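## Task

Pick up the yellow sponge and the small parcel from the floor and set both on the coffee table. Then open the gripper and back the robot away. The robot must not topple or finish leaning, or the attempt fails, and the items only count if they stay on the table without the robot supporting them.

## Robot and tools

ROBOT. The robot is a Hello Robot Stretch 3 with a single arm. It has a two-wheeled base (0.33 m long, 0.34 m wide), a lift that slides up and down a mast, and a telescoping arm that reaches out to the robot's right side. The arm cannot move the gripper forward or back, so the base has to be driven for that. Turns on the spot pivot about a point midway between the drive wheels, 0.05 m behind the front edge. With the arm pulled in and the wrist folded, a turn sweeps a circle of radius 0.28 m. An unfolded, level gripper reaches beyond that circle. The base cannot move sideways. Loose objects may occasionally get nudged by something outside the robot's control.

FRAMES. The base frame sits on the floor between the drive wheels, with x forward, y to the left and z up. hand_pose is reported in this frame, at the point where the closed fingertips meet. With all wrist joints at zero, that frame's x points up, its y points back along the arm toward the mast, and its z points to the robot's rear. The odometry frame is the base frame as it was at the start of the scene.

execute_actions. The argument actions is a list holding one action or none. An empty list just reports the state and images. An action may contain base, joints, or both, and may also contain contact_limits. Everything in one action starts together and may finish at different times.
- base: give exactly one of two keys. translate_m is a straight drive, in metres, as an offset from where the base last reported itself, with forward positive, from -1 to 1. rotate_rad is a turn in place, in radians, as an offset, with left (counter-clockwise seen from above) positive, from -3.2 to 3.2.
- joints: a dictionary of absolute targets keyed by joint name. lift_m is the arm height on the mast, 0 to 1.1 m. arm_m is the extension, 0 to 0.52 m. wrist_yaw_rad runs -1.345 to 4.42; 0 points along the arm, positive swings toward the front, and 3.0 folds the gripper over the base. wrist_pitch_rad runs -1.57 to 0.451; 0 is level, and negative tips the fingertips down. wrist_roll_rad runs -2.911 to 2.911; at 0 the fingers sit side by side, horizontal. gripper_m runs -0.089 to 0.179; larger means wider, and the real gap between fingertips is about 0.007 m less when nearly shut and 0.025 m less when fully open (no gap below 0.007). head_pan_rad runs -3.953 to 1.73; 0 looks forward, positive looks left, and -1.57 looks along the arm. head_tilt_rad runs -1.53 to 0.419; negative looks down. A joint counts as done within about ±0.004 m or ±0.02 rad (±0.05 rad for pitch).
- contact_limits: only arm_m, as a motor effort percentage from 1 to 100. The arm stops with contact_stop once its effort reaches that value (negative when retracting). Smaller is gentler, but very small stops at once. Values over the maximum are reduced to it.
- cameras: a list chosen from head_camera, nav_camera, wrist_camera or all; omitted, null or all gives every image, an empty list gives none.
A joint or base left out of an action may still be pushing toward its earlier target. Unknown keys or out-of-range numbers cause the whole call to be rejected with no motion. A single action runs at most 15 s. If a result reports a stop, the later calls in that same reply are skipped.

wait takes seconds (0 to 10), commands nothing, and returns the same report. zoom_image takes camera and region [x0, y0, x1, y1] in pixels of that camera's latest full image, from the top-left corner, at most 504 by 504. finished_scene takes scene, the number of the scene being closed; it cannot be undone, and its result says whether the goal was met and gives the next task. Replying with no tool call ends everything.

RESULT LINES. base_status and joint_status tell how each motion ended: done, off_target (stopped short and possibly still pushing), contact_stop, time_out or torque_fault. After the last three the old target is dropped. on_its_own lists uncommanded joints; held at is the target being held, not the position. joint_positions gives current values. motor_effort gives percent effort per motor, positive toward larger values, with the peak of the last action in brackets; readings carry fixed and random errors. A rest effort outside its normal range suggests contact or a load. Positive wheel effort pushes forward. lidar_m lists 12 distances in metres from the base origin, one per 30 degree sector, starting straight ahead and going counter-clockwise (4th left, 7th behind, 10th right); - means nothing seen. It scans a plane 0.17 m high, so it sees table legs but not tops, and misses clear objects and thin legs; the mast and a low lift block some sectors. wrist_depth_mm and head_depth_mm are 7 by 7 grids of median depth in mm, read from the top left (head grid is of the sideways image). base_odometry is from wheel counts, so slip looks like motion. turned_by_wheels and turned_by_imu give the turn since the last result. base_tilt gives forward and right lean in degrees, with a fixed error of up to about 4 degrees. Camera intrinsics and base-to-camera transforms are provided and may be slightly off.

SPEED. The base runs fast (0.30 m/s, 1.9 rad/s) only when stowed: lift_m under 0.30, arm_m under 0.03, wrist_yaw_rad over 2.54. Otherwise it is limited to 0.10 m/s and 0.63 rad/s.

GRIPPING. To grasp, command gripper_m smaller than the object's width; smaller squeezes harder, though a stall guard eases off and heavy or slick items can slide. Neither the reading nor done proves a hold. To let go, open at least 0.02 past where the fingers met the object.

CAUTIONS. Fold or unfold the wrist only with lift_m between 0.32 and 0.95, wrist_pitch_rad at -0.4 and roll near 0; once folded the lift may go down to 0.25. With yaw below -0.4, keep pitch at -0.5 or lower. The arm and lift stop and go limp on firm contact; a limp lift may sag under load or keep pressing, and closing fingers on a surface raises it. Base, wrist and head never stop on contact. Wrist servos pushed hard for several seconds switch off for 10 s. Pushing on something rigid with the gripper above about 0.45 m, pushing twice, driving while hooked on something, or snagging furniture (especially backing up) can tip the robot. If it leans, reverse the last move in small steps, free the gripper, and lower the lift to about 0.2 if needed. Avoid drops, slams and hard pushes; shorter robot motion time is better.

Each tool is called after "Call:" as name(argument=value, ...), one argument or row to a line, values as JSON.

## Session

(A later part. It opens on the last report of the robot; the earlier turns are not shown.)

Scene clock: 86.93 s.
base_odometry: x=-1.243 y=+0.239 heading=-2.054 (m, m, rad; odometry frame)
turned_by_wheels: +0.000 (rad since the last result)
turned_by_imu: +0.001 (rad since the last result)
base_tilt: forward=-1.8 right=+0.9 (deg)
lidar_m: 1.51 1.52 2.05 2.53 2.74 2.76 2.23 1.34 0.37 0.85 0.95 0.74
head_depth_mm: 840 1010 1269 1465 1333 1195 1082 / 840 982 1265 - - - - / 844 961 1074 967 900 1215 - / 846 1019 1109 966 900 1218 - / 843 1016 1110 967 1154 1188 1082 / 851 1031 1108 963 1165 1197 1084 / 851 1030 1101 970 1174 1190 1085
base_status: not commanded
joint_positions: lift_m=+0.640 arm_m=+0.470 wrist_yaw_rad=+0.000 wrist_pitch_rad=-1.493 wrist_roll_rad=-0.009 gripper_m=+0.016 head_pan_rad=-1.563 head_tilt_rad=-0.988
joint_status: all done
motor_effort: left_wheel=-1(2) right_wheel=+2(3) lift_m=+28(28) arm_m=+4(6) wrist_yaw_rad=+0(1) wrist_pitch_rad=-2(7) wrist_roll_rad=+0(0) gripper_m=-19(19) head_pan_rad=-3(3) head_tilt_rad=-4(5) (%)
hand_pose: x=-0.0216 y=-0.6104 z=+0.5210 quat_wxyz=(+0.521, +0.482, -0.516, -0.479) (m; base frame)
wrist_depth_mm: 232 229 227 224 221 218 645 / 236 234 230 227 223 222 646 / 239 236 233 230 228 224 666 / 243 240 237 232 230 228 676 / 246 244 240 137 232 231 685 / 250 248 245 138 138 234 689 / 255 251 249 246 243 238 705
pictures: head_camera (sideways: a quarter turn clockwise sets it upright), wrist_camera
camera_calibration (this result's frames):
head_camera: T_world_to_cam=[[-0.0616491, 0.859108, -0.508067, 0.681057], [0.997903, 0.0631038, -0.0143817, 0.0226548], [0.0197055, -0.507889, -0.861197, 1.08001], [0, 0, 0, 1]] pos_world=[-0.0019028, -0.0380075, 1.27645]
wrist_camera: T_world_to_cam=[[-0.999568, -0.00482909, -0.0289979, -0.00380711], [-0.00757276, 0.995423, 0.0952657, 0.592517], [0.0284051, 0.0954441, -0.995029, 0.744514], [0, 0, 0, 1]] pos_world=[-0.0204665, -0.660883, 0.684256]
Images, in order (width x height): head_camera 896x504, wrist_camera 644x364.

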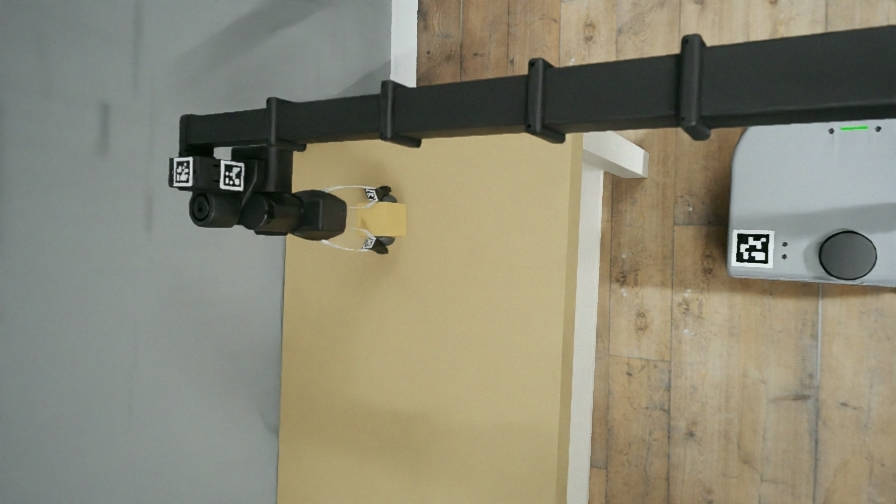

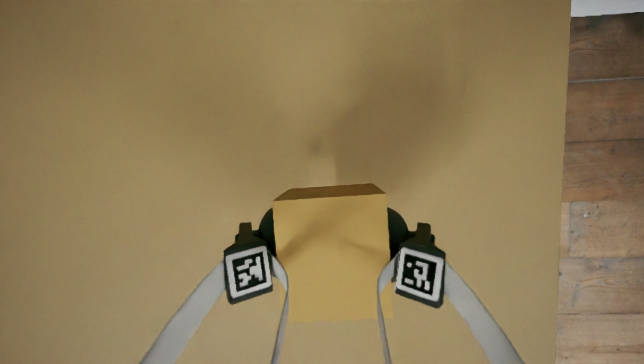

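Call:
execute_actions(
  actions=[
    {"joints":{"lift_m":0.597}},
  ],
  cameras=[],
)

Call:
execute_actions(
  actions=[
    {"joints":{"gripper_m":0.15}},
  ],
  cameras=[],
)

Call:
execute_actions(
  actions=[
    {"joints":{"lift_m":0.67,"arm_m":0.38}},
  ],
  cameras=["wrist_camera"],
)

Call:
execute_actions(
  actions=[
    {"base":{"translate_m":-0.4},"joints":{"arm_m":0.3}},
  ],
  cameras=[],
)

Call:
execute_actions(
  actions=[
    {"base":{"translate_m":-0.95},"joints":{"lift_m":0.36,"head_pan_rad":-1.75}},
  ],
  cameras=["head_camera","wrist_camera"],
)

Scene clock: 95.27 s.
base_odometry: x=-1.243 y=+0.239 heading=-2.054 (m, m, rad; odometry frame)
turned_by_wheels: +0.000 (rad since the last result)
turned_by_imu: +0.001 (rad since the last result)
base_tilt: forward=-1.8 right=+1.0 (deg)
lidar_m: 1.50 1.52 2.06 2.54 2.74 2.77 2.23 1.34 0.37 0.85 0.95 0.74
head_depth_mm: 840 1011 1265 1469 1332 1195 1083 / 842 1011 1276 1473 - - - / 841 989 1064 958 900 1214 - / 843 1015 1107 962 901 1209 - / 850 1018 1108 964 1159 1189 1083 / 850 1027 1104 964 1172 1196 1080 / 852 1031 1106 966 1163 1196 1078
base_status: not commanded
joint_positions: lift_m=+0.597 arm_m=+0.470 wrist_yaw_rad=+0.000 wrist_pitch_rad=-1.494 wrist_roll_rad=-0.009 gripper_m=+0.016 head_pan_rad=-1.563 head_tilt_rad=-0.988
joint_status: all done
motor_effort: left_wheel=-2(1) right_wheel=+2(3) lift_m=+15(24) arm_m=+4(5) wrist_yaw_rad=+0(0) wrist_pitch_rad=-2(2) wrist_roll_rad=+0(1) gripper_m=-18(18) head_pan_rad=-3(3) head_tilt_rad=-6(4) (%)
hand_pose: x=-0.0216 y=-0.6103 z=+0.4787 quat_wxyz=(+0.521, +0.483, -0.516, -0.479) (m; base frame)
wrist_depth_mm: 189 187 184 182 180 178 176 / 193 190 187 185 183 181 179 / 195 192 191 188 185 184 182 / 198 195 193 189 188 186 184 / 202 199 197 137 189 189 187 / 204 201 200 139 138 191 191 / 208 206 202 200 197 194 194
pictures: none
No camera images: the call's "cameras" was empty. Leave "cameras" out to get every camera's image.

Scene clock: 97.10 s.
base_odometry: x=-1.243 y=+0.239 heading=-2.054 (m, m, rad; odometry frame)
turned_by_wheels: +0.000 (rad since the last result)
turned_by_imu: +0.000 (rad since the last result)
base_tilt: forward=-1.8 right=+1.0 (deg)
lidar_m: 1.50 1.51 2.05 2.54 2.74 2.76 2.23 1.34 0.37 0.85 0.95 0.75
head_depth_mm: 838 1008 1272 1479 1333 1200 1087 / 842 1011 1276 1486 - - - / 843 983 1065 969 902 1212 - / 844 1019 1108 960 901 1209 - / 848 1025 1111 969 1155 1196 1085 / 849 1023 1111 969 1172 1200 1080 / 855 1028 1111 963 1171 1188 1084
base_status: not commanded
joint_positions: lift_m=+0.597 arm_m=+0.470 wrist_yaw_rad=+0.000 wrist_pitch_rad=-1.494 wrist_roll_rad=-0.009 gripper_m=+0.150 head_pan_rad=-1.563 head_tilt_rad=-0.988
joint_status: all done
motor_effort: left_wheel=-2(1) right_wheel=+3(2) lift_m=+15(15) arm_m=+5(4) wrist_yaw_rad=-1(1) wrist_pitch_rad=-2(2) wrist_roll_rad=+0(0) gripper_m=+0(97) head_pan_rad=-3(4) head_tilt_rad=-4(4) (%)
hand_pose: x=-0.0216 y=-0.6103 z=+0.4787 quat_wxyz=(+0.521, +0.483, -0.516, -0.479) (m; base frame)
wrist_depth_mm: 189 187 185 182 181 178 176 / 192 190 188 185 183 181 179 / 195 192 191 188 186 183 182 / 198 196 193 190 189 186 185 / 201 199 196 142 191 188 187 / 203 - 200 145 193 193 647 / 207 205 203 200 197 194 422
pictures: none
No camera images: the call's "cameras" was empty. Leave "cameras" out to get every camera's image.

Scene clock: 99.00 s.
base_odometry: x=-1.243 y=+0.239 heading=-2.054 (m, m, rad; odometry frame)
turned_by_wheels: +0.000 (rad since the last result)
turned_by_imu: +0.000 (rad since the last result)
base_tilt: forward=-1.8 right=+1.0 (deg)
lidar_m: 1.50 1.51 2.06 2.53 2.74 2.76 2.23 1.34 0.37 0.85 0.95 0.75
head_depth_mm: 837 1007 1265 1470 1334 1199 - / 842 986 1186 - - 1211 - / 845 987 1061 966 903 1212 - / 846 1018 1129 962 903 1212 - / 847 1030 1106 966 1156 1196 1086 / 849 1027 1109 967 1169 1198 1086 / 851 1036 1108 965 1173 1198 1081
base_status: not commanded
joint_positions: lift_m=+0.670 arm_m=+0.380 wrist_yaw_rad=+0.000 wrist_pitch_rad=-1.494 wrist_roll_rad=-0.009 gripper_m=+0.150 head_pan_rad=-1.563 head_tilt_rad=-0.988
joint_status: all done
motor_effort: left_wheel=-2(2) right_wheel=+2(3) lift_m=+27(28) arm_m=-4(3) wrist_yaw_rad=+0(0) wrist_pitch_rad=-2(2) wrist_roll_rad=+0(0) gripper_m=+0(0) head_pan_rad=-3(3) head_tilt_rad=-3(5) (%)
hand_pose: x=-0.0216 y=-0.5208 z=+0.5510 quat_wxyz=(+0.521, +0.483, -0.516, -0.479) (m; base frame)
wrist_depth_mm: 263 259 256 251 251 247 673 / 266 263 260 207 254 250 690 / 270 267 265 260 258 255 691 / 275 273 268 265 262 257 712 / 280 276 274 269 265 264 721 / 285 - 277 272 269 267 728 / 288 284 280 278 274 271 732
pictures: wrist_camera
camera_calibration (this result's frames):
wrist_camera: T_world_to_cam=[[-0.999568, -0.00480461, -0.0290018, -0.00248944], [-0.00757212, 0.995344, 0.0960837, 0.500023], [0.0284052, 0.0962618, -0.994951, 0.766211], [0, 0, 0, 1]] pos_world=[-0.0204665, -0.571464, 0.714226]
Images, in order (width x height): wrist_camera 644x364.

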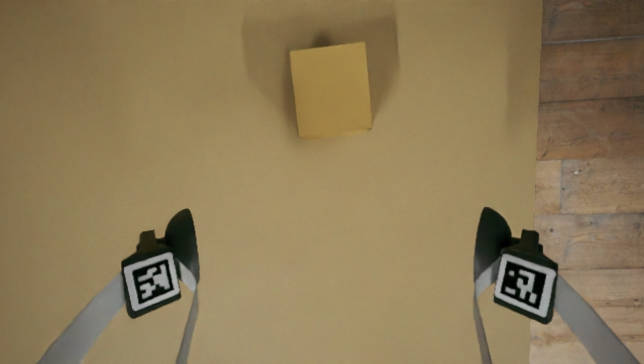

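Scene clock: 104.40 s.
base_odometry: x=-1.057 y=+0.594 heading=-2.054 (m, m, rad; odometry frame)
turned_by_wheels: +0.000 (rad since the last result)
turned_by_imu: +0.001 (rad since the last result)
base_tilt: forward=-1.8 right=+0.9 (deg)
lidar_m: 1.90 1.92 2.61 2.50 2.62 2.39 1.84 1.31 0.98 0.87 0.40 1.11
head_depth_mm: 846 1022 1277 1477 1341 1192 - / 847 1023 1190 - - 1212 - / 851 1026 - 1480 1327 1209 - / 853 1031 1274 1465 1330 1209 - / 859 1030 1252 1447 1302 1196 1079 / 857 1035 1111 984 1042 1196 1083 / 863 1039 1106 967 1169 1187 1086
base_status: done
joint_positions: lift_m=+0.670 arm_m=+0.300 wrist_yaw_rad=+0.000 wrist_pitch_rad=-1.494 wrist_roll_rad=-0.009 gripper_m=+0.150 head_pan_rad=-1.563 head_tilt_rad=-0.988
joint_status: all done
motor_effort: left_wheel=-2(5) right_wheel=+2(5) lift_m=+27(27) arm_m=-4(0) wrist_yaw_rad=+0(1) wrist_pitch_rad=-2(1) wrist_roll_rad=+0(0) gripper_m=+0(1) head_pan_rad=-3(4) head_tilt_rad=-5(6) (%)
hand_pose: x=-0.0216 y=-0.4408 z=+0.5510 quat_wxyz=(+0.521, +0.483, -0.516, -0.479) (m; base frame)
wrist_depth_mm: 266 556 704 701 687 680 669 / 268 572 719 707 708 704 683 / 272 574 734 715 709 710 692 / 278 588 736 729 729 721 706 / 280 363 743 732 736 725 718 / 283 - 766 749 750 739 719 / 796 782 777 776 - 751 728
pictures: none
No camera images: the call's "cameras" was empty. Leave "cameras" out to get every camera's image.

Scene clock: 115.13 s.
base_odometry: x=-0.615 y=+1.435 heading=-2.054 (m, m, rad; odometry frame)
turned_by_wheels: +0.000 (rad since the last result)
turned_by_imu: +0.002 (rad since the last result)
base_tilt: forward=-1.8 right=+1.0 (deg)
lidar_m: 2.03 2.91 2.68 2.50 1.94 0.93 1.34 1.38 0.98 0.92 0.99 1.21
head_depth_mm: 915 1115 1430 1494 1327 1201 1114 / 898 1095 1390 1500 1327 1193 - / 884 1067 1350 1502 1346 1230 - / 868 1045 1318 1543 1305 1213 - / 857 1016 1269 1502 1332 1195 1084 / 852 1023 1275 1468 1329 1198 1088 / 843 1002 1243 1465 1326 1199 1082
base_status: done
joint_positions: lift_m=+0.360 arm_m=+0.300 wrist_yaw_rad=+0.000 wrist_pitch_rad=-1.494 wrist_roll_rad=-0.009 gripper_m=+0.150 head_pan_rad=-1.743 head_tilt_rad=-0.988
joint_status: all done
motor_effort: left_wheel=-1(6) right_wheel=+2(4) lift_m=+15(24) arm_m=-4(4) wrist_yaw_rad=+1(0) wrist_pitch_rad=-1(1) wrist_roll_rad=+0(0) gripper_m=+0(1) head_pan_rad=-3(19) head_tilt_rad=-4(5) (%)
hand_pose: x=-0.0216 y=-0.4408 z=+0.2418 quat_wxyz=(+0.521, +0.483, -0.516, -0.479) (m; base frame)
wrist_depth_mm: 406 399 397 390 386 380 375 / 412 406 401 396 389 385 385 / 420 412 406 402 395 393 388 / 425 418 414 412 400 397 395 / 429 423 420 416 408 404 400 / 444 - 427 422 419 407 407 / 450 437 436 432 423 417 411
pictures: head_camera (sideways: a quarter turn clockwise sets it upright), wrist_camera
camera_calibration (this result's frames):
head_camera: T_world_to_cam=[[0.0930392, 0.856278, -0.508067, 0.680114], [0.993094, -0.116438, -0.0143817, 0.0226841], [-0.0714733, -0.503221, -0.861197, 1.08056], [0, 0, 0, 1]] pos_world=[-0.00857321, -0.0359627, 1.27645]
wrist_camera: T_world_to_cam=[[-0.999568, -0.0048037, -0.029002, -0.0110725], [-0.00757246, 0.99534, 0.0961268, 0.450077], [0.0284051, 0.0963049, -0.994946, 0.450869], [0, 0, 0, 1]] pos_world=[-0.0204665, -0.491454, 0.405005]
Images, in order (width x height): head_camera 896x504, wrist_camera 644x364.

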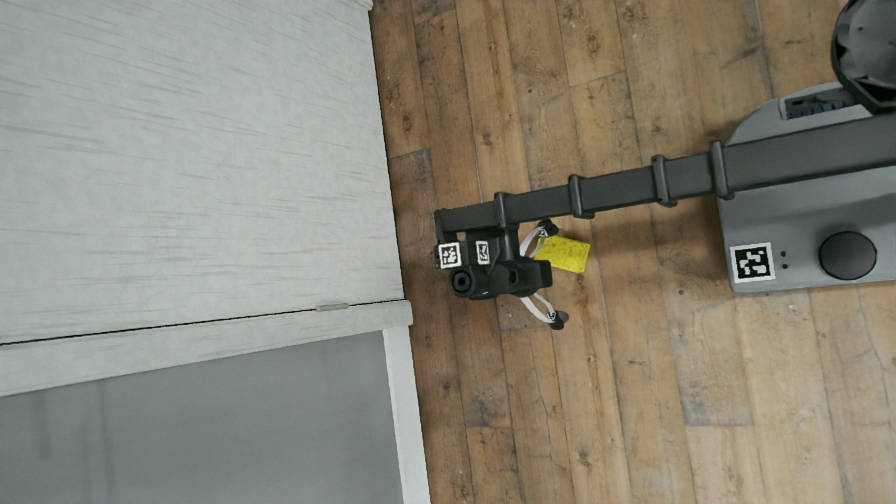

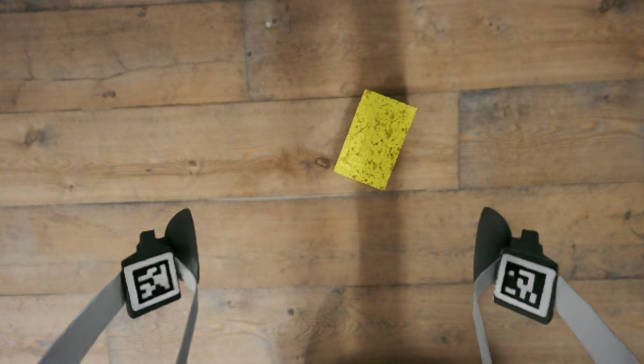

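Call:
execute_actions(
  actions=[
    {"base":{"translate_m":-0.048},"joints":{"arm_m":0.36,"lift_m":0.143,"wrist_roll_rad":0.37}},
  ],
  cameras=["wrist_camera"],
)

Call:
execute_actions(
  actions=[
    {"joints":{"gripper_m":0.03}},
  ],
  cameras=["wrist_camera"],
)

Call:
execute_actions(
  actions=[
    {"base":{"translate_m":0.7},"joints":{"lift_m":0.64}},
  ],
  cameras=["wrist_camera"],
)

Scene clock: 123.27 s.
base_odometry: x=-0.593 y=+1.477 heading=-2.054 (m, m, rad; odometry frame)
turned_by_wheels: +0.000 (rad since the last result)
turned_by_imu: +0.001 (rad since the last result)
base_tilt: forward=-1.8 right=+1.0 (deg)
lidar_m: 2.08 2.95 2.68 2.50 1.88 0.88 1.29 1.33 0.97 0.92 0.98 1.25
head_depth_mm: 915 1114 1433 1501 1337 1197 1093 / 899 1099 1397 1493 1329 1194 - / 883 1069 1355 1503 1330 1228 - / 867 1052 1316 1531 1291 1213 - / 854 1026 1289 1498 1329 1194 1082 / 832 1018 1278 1473 1333 1199 1081 / 842 1009 1244 1476 1331 1196 1085
base_status: done
joint_positions: lift_m=+0.143 arm_m=+0.360 wrist_yaw_rad=+0.000 wrist_pitch_rad=-1.495 wrist_roll_rad=+0.367 gripper_m=+0.150 head_pan_rad=-1.743 head_tilt_rad=-0.988
joint_status: all done
motor_effort: left_wheel=-2(6) right_wheel=+2(5) lift_m=+15(15) arm_m=+4(7) wrist_yaw_rad=-1(0) wrist_pitch_rad=-1(1) wrist_roll_rad=+1(2) gripper_m=+1(0) head_pan_rad=-3(3) head_tilt_rad=-4(4) (%)
hand_pose: x=-0.0217 y=-0.5000 z=+0.0248 quat_wxyz=(+0.416, +0.385, -0.604, -0.561) (m; base frame)
wrist_depth_mm: 190 186 182 179 174 171 168 / 192 190 185 182 177 174 171 / 195 193 188 183 180 177 173 / 200 195 191 142 181 179 176 / 203 199 194 144 184 181 179 / 207 - 197 146 188 187 181 / 211 206 201 149 190 188 184
pictures: wrist_camera
camera_calibration (this result's frames):
wrist_camera: T_world_to_cam=[[-0.930874, 0.360913, -0.0566951, 0.167369], [0.35429, 0.929662, 0.101035, 0.504748], [0.0891721, 0.0739644, -0.993266, 0.230766], [0, 0, 0, 1]] pos_world=[-0.0436052, -0.546719, 0.187704]
Images, in order (width x height): wrist_camera 644x364.

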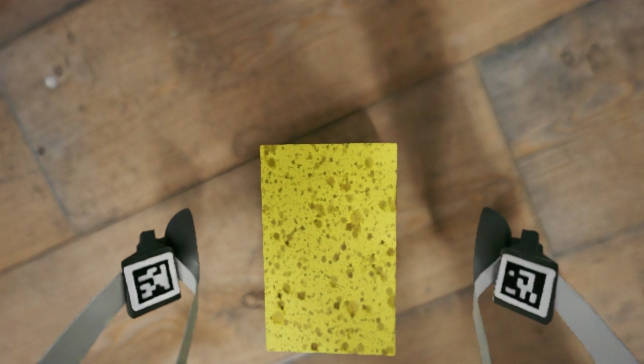

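Scene clock: 124.97 s.
base_odometry: x=-0.593 y=+1.477 heading=-2.054 (m, m, rad; odometry frame)
turned_by_wheels: +0.000 (rad since the last result)
turned_by_imu: +0.000 (rad since the last result)
base_tilt: forward=-1.7 right=+1.0 (deg)
lidar_m: 2.08 2.95 2.69 2.50 1.88 0.88 1.29 1.34 0.98 0.93 0.99 1.25
head_depth_mm: 916 1121 1431 1499 1331 1196 1094 / 897 1100 1396 1494 1335 1195 - / 887 1066 1355 1499 1333 1227 - / 868 1047 1320 1524 1286 1213 - / 852 1031 1285 1500 1319 1197 1082 / 829 1018 1275 1478 1331 1193 1090 / 841 1007 1251 1472 1332 1193 1084
base_status: not commanded
joint_positions: lift_m=+0.143 arm_m=+0.360 wrist_yaw_rad=+0.000 wrist_pitch_rad=-1.495 wrist_roll_rad=+0.367 gripper_m=+0.031 head_pan_rad=-1.743 head_tilt_rad=-0.988
joint_status: all done
motor_effort: left_wheel=-1(2) right_wheel=+2(2) lift_m=+15(14) arm_m=+3(4) wrist_yaw_rad=+2(0) wrist_pitch_rad=-1(1) wrist_roll_rad=+1(1) gripper_m=-17(100) head_pan_rad=-3(4) head_tilt_rad=-5(4) (%)
hand_pose: x=-0.0217 y=-0.5000 z=+0.0248 quat_wxyz=(+0.416, +0.385, -0.604, -0.561) (m; base frame)
wrist_depth_mm: 190 186 182 178 174 171 168 / 193 189 185 181 178 173 171 / 196 192 189 184 180 176 174 / 200 196 191 139 181 180 176 / 203 199 194 142 140 182 178 / 207 202 198 143 142 184 181 / 211 207 201 147 191 188 184
pictures: wrist_camera
camera_calibration (this result's frames):
wrist_camera: T_world_to_cam=[[-0.930874, 0.360914, -0.0566951, 0.167369], [0.35429, 0.929662, 0.101035, 0.504748], [0.0891722, 0.0739644, -0.993266, 0.230766], [0, 0, 0, 1]] pos_world=[-0.0436052, -0.546719, 0.187704]
Images, in order (width x height): wrist_camera 644x364.

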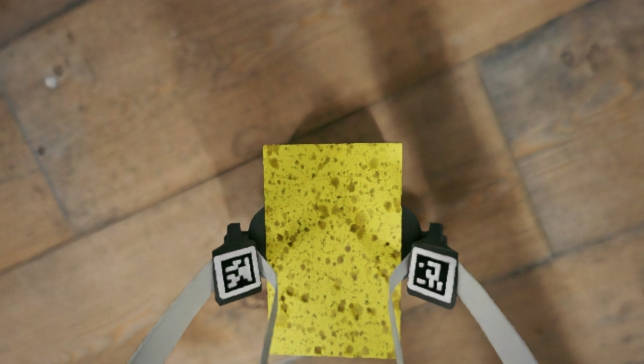

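Scene clock: 133.37 s.
base_odometry: x=-0.918 y=+0.858 heading=-2.054 (m, m, rad; odometry frame)
turned_by_wheels: +0.000 (rad since the last result)
turned_by_imu: +0.001 (rad since the last result)
base_tilt: forward=-1.7 right=+0.9 (deg)
lidar_m: 1.40 2.23 2.95 2.51 2.23 2.08 1.55 1.34 0.98 0.94 0.97 0.61
head_depth_mm: 918 1123 1411 1492 1333 1194 1102 / 908 1099 1395 1491 1355 - - / 890 1073 1317 1509 1304 1219 - / 872 1036 - 1445 1322 1214 - / 859 1032 1285 1462 1335 1196 1086 / 840 1008 1254 1472 1337 1200 1082 / 828 988 1228 1458 1325 1199 1081
base_status: done
joint_positions: lift_m=+0.640 arm_m=+0.360 wrist_yaw_rad=+0.000 wrist_pitch_rad=-1.495 wrist_roll_rad=+0.367 gripper_m=+0.031 head_pan_rad=-1.743 head_tilt_rad=-0.988
joint_status: all done
motor_effort: left_wheel=-1(2) right_wheel=+2(9) lift_m=+28(30) arm_m=+4(4) wrist_yaw_rad=+1(1) wrist_pitch_rad=-1(2) wrist_roll_rad=+2(1) gripper_m=-18(18) head_pan_rad=-2(3) head_tilt_rad=-6(4) (%)
hand_pose: x=-0.0217 y=-0.5000 z=+0.5210 quat_wxyz=(+0.416, +0.385, -0.604, -0.561) (m; base frame)
wrist_depth_mm: 545 611 673 661 659 646 626 / 652 701 690 679 663 659 643 / 734 725 711 678 674 660 646 / 743 718 713 139 674 670 650 / 600 760 725 141 140 680 660 / 604 752 740 144 142 698 680 / 617 661 760 146 144 - 690
pictures: wrist_camera
camera_calibration (this result's frames):
wrist_camera: T_world_to_cam=[[-0.930874, 0.360913, -0.0566951, 0.195503], [0.35429, 0.929662, 0.101035, 0.454614], [0.0891721, 0.0739645, -0.993266, 0.723643], [0, 0, 0, 1]] pos_world=[-0.0436052, -0.546721, 0.683923]
Images, in order (width x height): wrist_camera 644x364.

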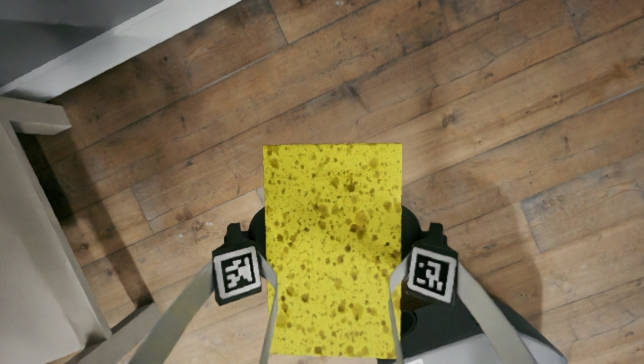

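Call:
execute_actions(
  actions=[
    {"base":{"translate_m":0.68},"joints":{"arm_m":0.33,"wrist_roll_rad":0,"head_pan_rad":-1.57}},
  ],
  cameras=["wrist_camera"],
)

Call:
execute_actions(
  actions=[
    {"joints":{"lift_m":0.595}},
  ],
  cameras=[],
)

Call:
execute_actions(
  actions=[
    {"joints":{"gripper_m":0.13}},
  ],
  cameras=[],
)

Call:
execute_actions(
  actions=[
    {"joints":{"lift_m":0.7,"arm_m":0.0}},
  ],
  cameras=["head_camera"],
)

Scene clock: 147.00 s.
base_odometry: x=-1.235 y=+0.256 heading=-2.055 (m, m, rad; odometry frame)
turned_by_wheels: +0.000 (rad since the last result)
turned_by_imu: +0.001 (rad since the last result)
base_tilt: forward=-1.8 right=+1.0 (deg)
lidar_m: 1.52 1.54 2.08 2.53 2.73 2.75 2.21 1.35 0.36 0.85 0.96 0.76
head_depth_mm: 841 1014 1278 1465 1325 1196 1092 / 840 1011 1230 - - - - / 841 1014 - 958 900 1211 - / 845 1020 1118 932 904 1213 - / 846 1020 1105 968 906 1191 1083 / 848 1022 1105 969 1158 1195 1089 / 848 1023 1107 967 1175 1190 1085
base_status: done
joint_positions: lift_m=+0.640 arm_m=+0.330 wrist_yaw_rad=+0.000 wrist_pitch_rad=-1.495 wrist_roll_rad=+0.004 gripper_m=+0.031 head_pan_rad=-1.577 head_tilt_rad=-0.988
joint_status: all done
motor_effort: left_wheel=-1(2) right_wheel=+2(9) lift_m=+28(27) arm_m=-3(7) wrist_yaw_rad=+1(1) wrist_pitch_rad=-2(1) wrist_roll_rad=-1(2) gripper_m=-17(17) head_pan_rad=+3(19) head_tilt_rad=-4(5) (%)
hand_pose: x=-0.0216 y=-0.4707 z=+0.5210 quat_wxyz=(+0.518, +0.480, -0.519, -0.482) (m; base frame)
wrist_depth_mm: 232 229 225 177 222 219 640 / 237 232 230 226 225 222 648 / 239 236 234 230 228 226 659 / 242 241 238 139 229 229 675 / 247 244 241 141 140 231 683 / 251 249 245 143 142 236 695 / 255 252 250 147 240 240 699
pictures: wrist_camera
camera_calibration (this result's frames):
wrist_camera: T_world_to_cam=[[-0.999519, 0.00801226, -0.0299711, 0.0034195], [0.00508952, 0.995334, 0.0963531, 0.453188], [0.0306033, 0.0961542, -0.994896, 0.731509], [0, 0, 0, 1]] pos_world=[-0.0212753, -0.521438, 0.684212]
Images, in order (width x height): wrist_camera 644x364.

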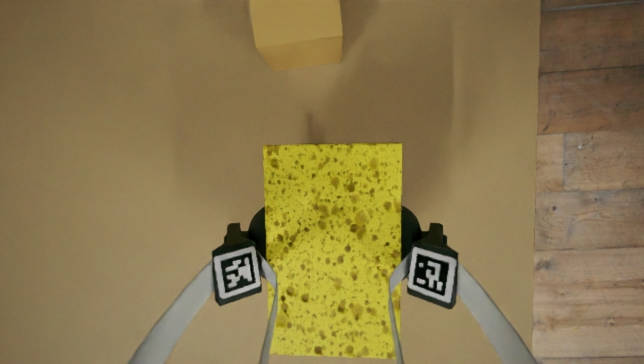

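Scene clock: 148.23 s.
base_odometry: x=-1.235 y=+0.256 heading=-2.055 (m, m, rad; odometry frame)
turned_by_wheels: +0.000 (rad since the last result)
turned_by_imu: +0.000 (rad since the last result)
base_tilt: forward=-1.8 right=+1.0 (deg)
lidar_m: 1.52 1.53 2.08 2.53 2.74 2.75 2.22 1.35 0.36 0.85 0.95 0.76
head_depth_mm: 841 1017 1276 1477 1331 1194 1082 / 843 1020 1229 1491 - - - / 846 1016 1154 952 900 1211 - / 843 1017 1125 951 901 1213 - / 848 1019 1110 967 911 1192 1079 / 847 1022 1109 963 1158 1192 1083 / 846 1024 1109 964 1171 1195 1091
base_status: not commanded
joint_positions: lift_m=+0.595 arm_m=+0.330 wrist_yaw_rad=+0.000 wrist_pitch_rad=-1.495 wrist_roll_rad=+0.004 gripper_m=+0.031 head_pan_rad=-1.577 head_tilt_rad=-0.988
joint_status: all done
motor_effort: left_wheel=-1(1) right_wheel=+3(2) lift_m=+15(26) arm_m=-4(3) wrist_yaw_rad=-1(1) wrist_pitch_rad=-1(1) wrist_roll_rad=-1(1) gripper_m=-17(17) head_pan_rad=+3(3) head_tilt_rad=-4(4) (%)
hand_pose: x=-0.0216 y=-0.4707 z=+0.4768 quat_wxyz=(+0.518, +0.480, -0.519, -0.482) (m; base frame)
wrist_depth_mm: 187 185 183 171 179 176 593 / 190 188 186 184 181 179 609 / 193 191 189 186 184 181 613 / 196 194 191 139 185 184 631 / 200 197 194 141 140 187 628 / 203 201 198 144 142 190 649 / 206 205 201 146 195 192 660
pictures: none
No camera images: the call's "cameras" was empty. Leave "cameras" out to get every camera's image.

Scene clock: 149.73 s.
base_odometry: x=-1.235 y=+0.256 heading=-2.055 (m, m, rad; odometry frame)
turned_by_wheels: +0.000 (rad since the last result)
turned_by_imu: +0.000 (rad since the last result)
base_tilt: forward=-1.7 right=+1.0 (deg)
lidar_m: 1.52 1.54 2.07 2.54 2.73 2.76 2.21 1.34 0.36 0.85 0.95 0.76
head_depth_mm: 845 1014 1276 1489 1328 1198 1085 / 843 1019 1232 1485 - - - / 845 1018 1155 934 899 1212 - / 845 1017 1138 950 901 1214 - / 845 1020 1108 969 908 1191 1082 / 847 1021 1107 967 1161 1195 1087 / 850 1024 1103 965 1177 1193 1089
base_status: not commanded
joint_positions: lift_m=+0.595 arm_m=+0.330 wrist_yaw_rad=+0.000 wrist_pitch_rad=-1.495 wrist_roll_rad=+0.004 gripper_m=+0.130 head_pan_rad=-1.577 head_tilt_rad=-0.988
joint_status: all done
motor_effort: left_wheel=-2(1) right_wheel=+3(2) lift_m=+15(15) arm_m=-4(3) wrist_yaw_rad=+0(1) wrist_pitch_rad=-2(1) wrist_roll_rad=-1(1) gripper_m=+0(97) head_pan_rad=+4(4) head_tilt_rad=-4(5) (%)
hand_pose: x=-0.0216 y=-0.4707 z=+0.4768 quat_wxyz=(+0.518, +0.480, -0.519, -0.482) (m; base frame)
wrist_depth_mm: 188 185 183 171 178 177 603 / 191 189 186 184 181 179 600 / 194 191 189 186 184 181 617 / 197 194 192 144 185 185 625 / 199 198 194 146 188 187 638 / 204 201 198 148 170 - 647 / 206 203 201 150 194 193 661
pictures: none
No camera images: the call's "cameras" was empty. Leave "cameras" out to get every camera's image.

Scene clock: 153.37 s.
base_odometry: x=-1.235 y=+0.256 heading=-2.055 (m, m, rad; odometry frame)
turned_by_wheels: +0.000 (rad since the last result)
turned_by_imu: +0.001 (rad since the last result)
base_tilt: forward=-1.8 right=+1.0 (deg)
lidar_m: 1.52 1.54 2.08 2.52 2.73 2.75 2.21 1.34 0.36 0.85 0.95 0.76
head_depth_mm: 843 1017 1283 1471 1355 - - / 844 1013 1280 1477 1377 - - / 847 1015 1105 970 888 - - / 845 1019 1107 962 902 1192 - / 843 1021 1110 965 909 1194 1082 / 847 1021 1110 968 1158 1193 1080 / 849 1026 1109 968 1174 1195 1083
base_status: not commanded
joint_positions: lift_m=+0.700 arm_m=+0.000 wrist_yaw_rad=+0.000 wrist_pitch_rad=-1.495 wrist_roll_rad=+0.002 gripper_m=+0.130 head_pan_rad=-1.577 head_tilt_rad=-0.988
joint_status: all done
motor_effort: left_wheel=-1(1) right_wheel=+2(2) lift_m=+28(28) arm_m=-4(6) wrist_yaw_rad=+2(0) wrist_pitch_rad=-1(1) wrist_roll_rad=-1(1) gripper_m=+2(0) head_pan_rad=+3(3) head_tilt_rad=-4(5) (%)
hand_pose: x=-0.0216 y=-0.1407 z=+0.5810 quat_wxyz=(+0.518, +0.480, -0.519, -0.481) (m; base frame)
wrist_depth_mm: 602 590 588 580 431 711 703 / 756 758 761 731 728 730 699 / 785 767 763 757 745 736 718 / 785 779 777 754 741 742 726 / 815 785 795 776 - 752 737 / 817 810 785 774 - - 747 / 832 812 801 801 792 775 768
pictures: head_camera (sideways: a quarter turn clockwise sets it upright)
camera_calibration (this result's frames):
head_camera: T_world_to_cam=[[-0.0498577, 0.859874, -0.508066, 0.680984], [0.998675, 0.0494082, -0.0143817, 0.02265], [0.0127362, -0.50811, -0.861198, 1.08005], [0, 0, 0, 1]] pos_world=[-0.00242345, -0.0378941, 1.27645]
Images, in order (width x height): head_camera 896x504.

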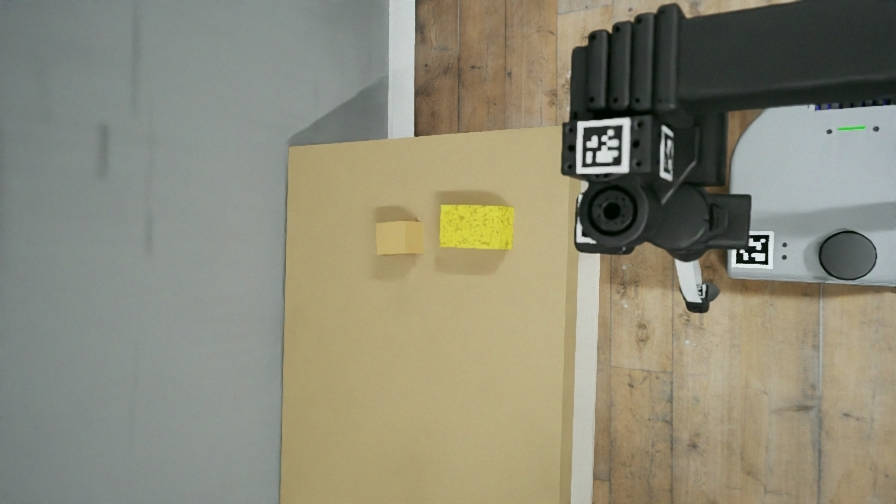

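Call:
finished_scene(
  scene=2,
)

The scene is finished: the task was done.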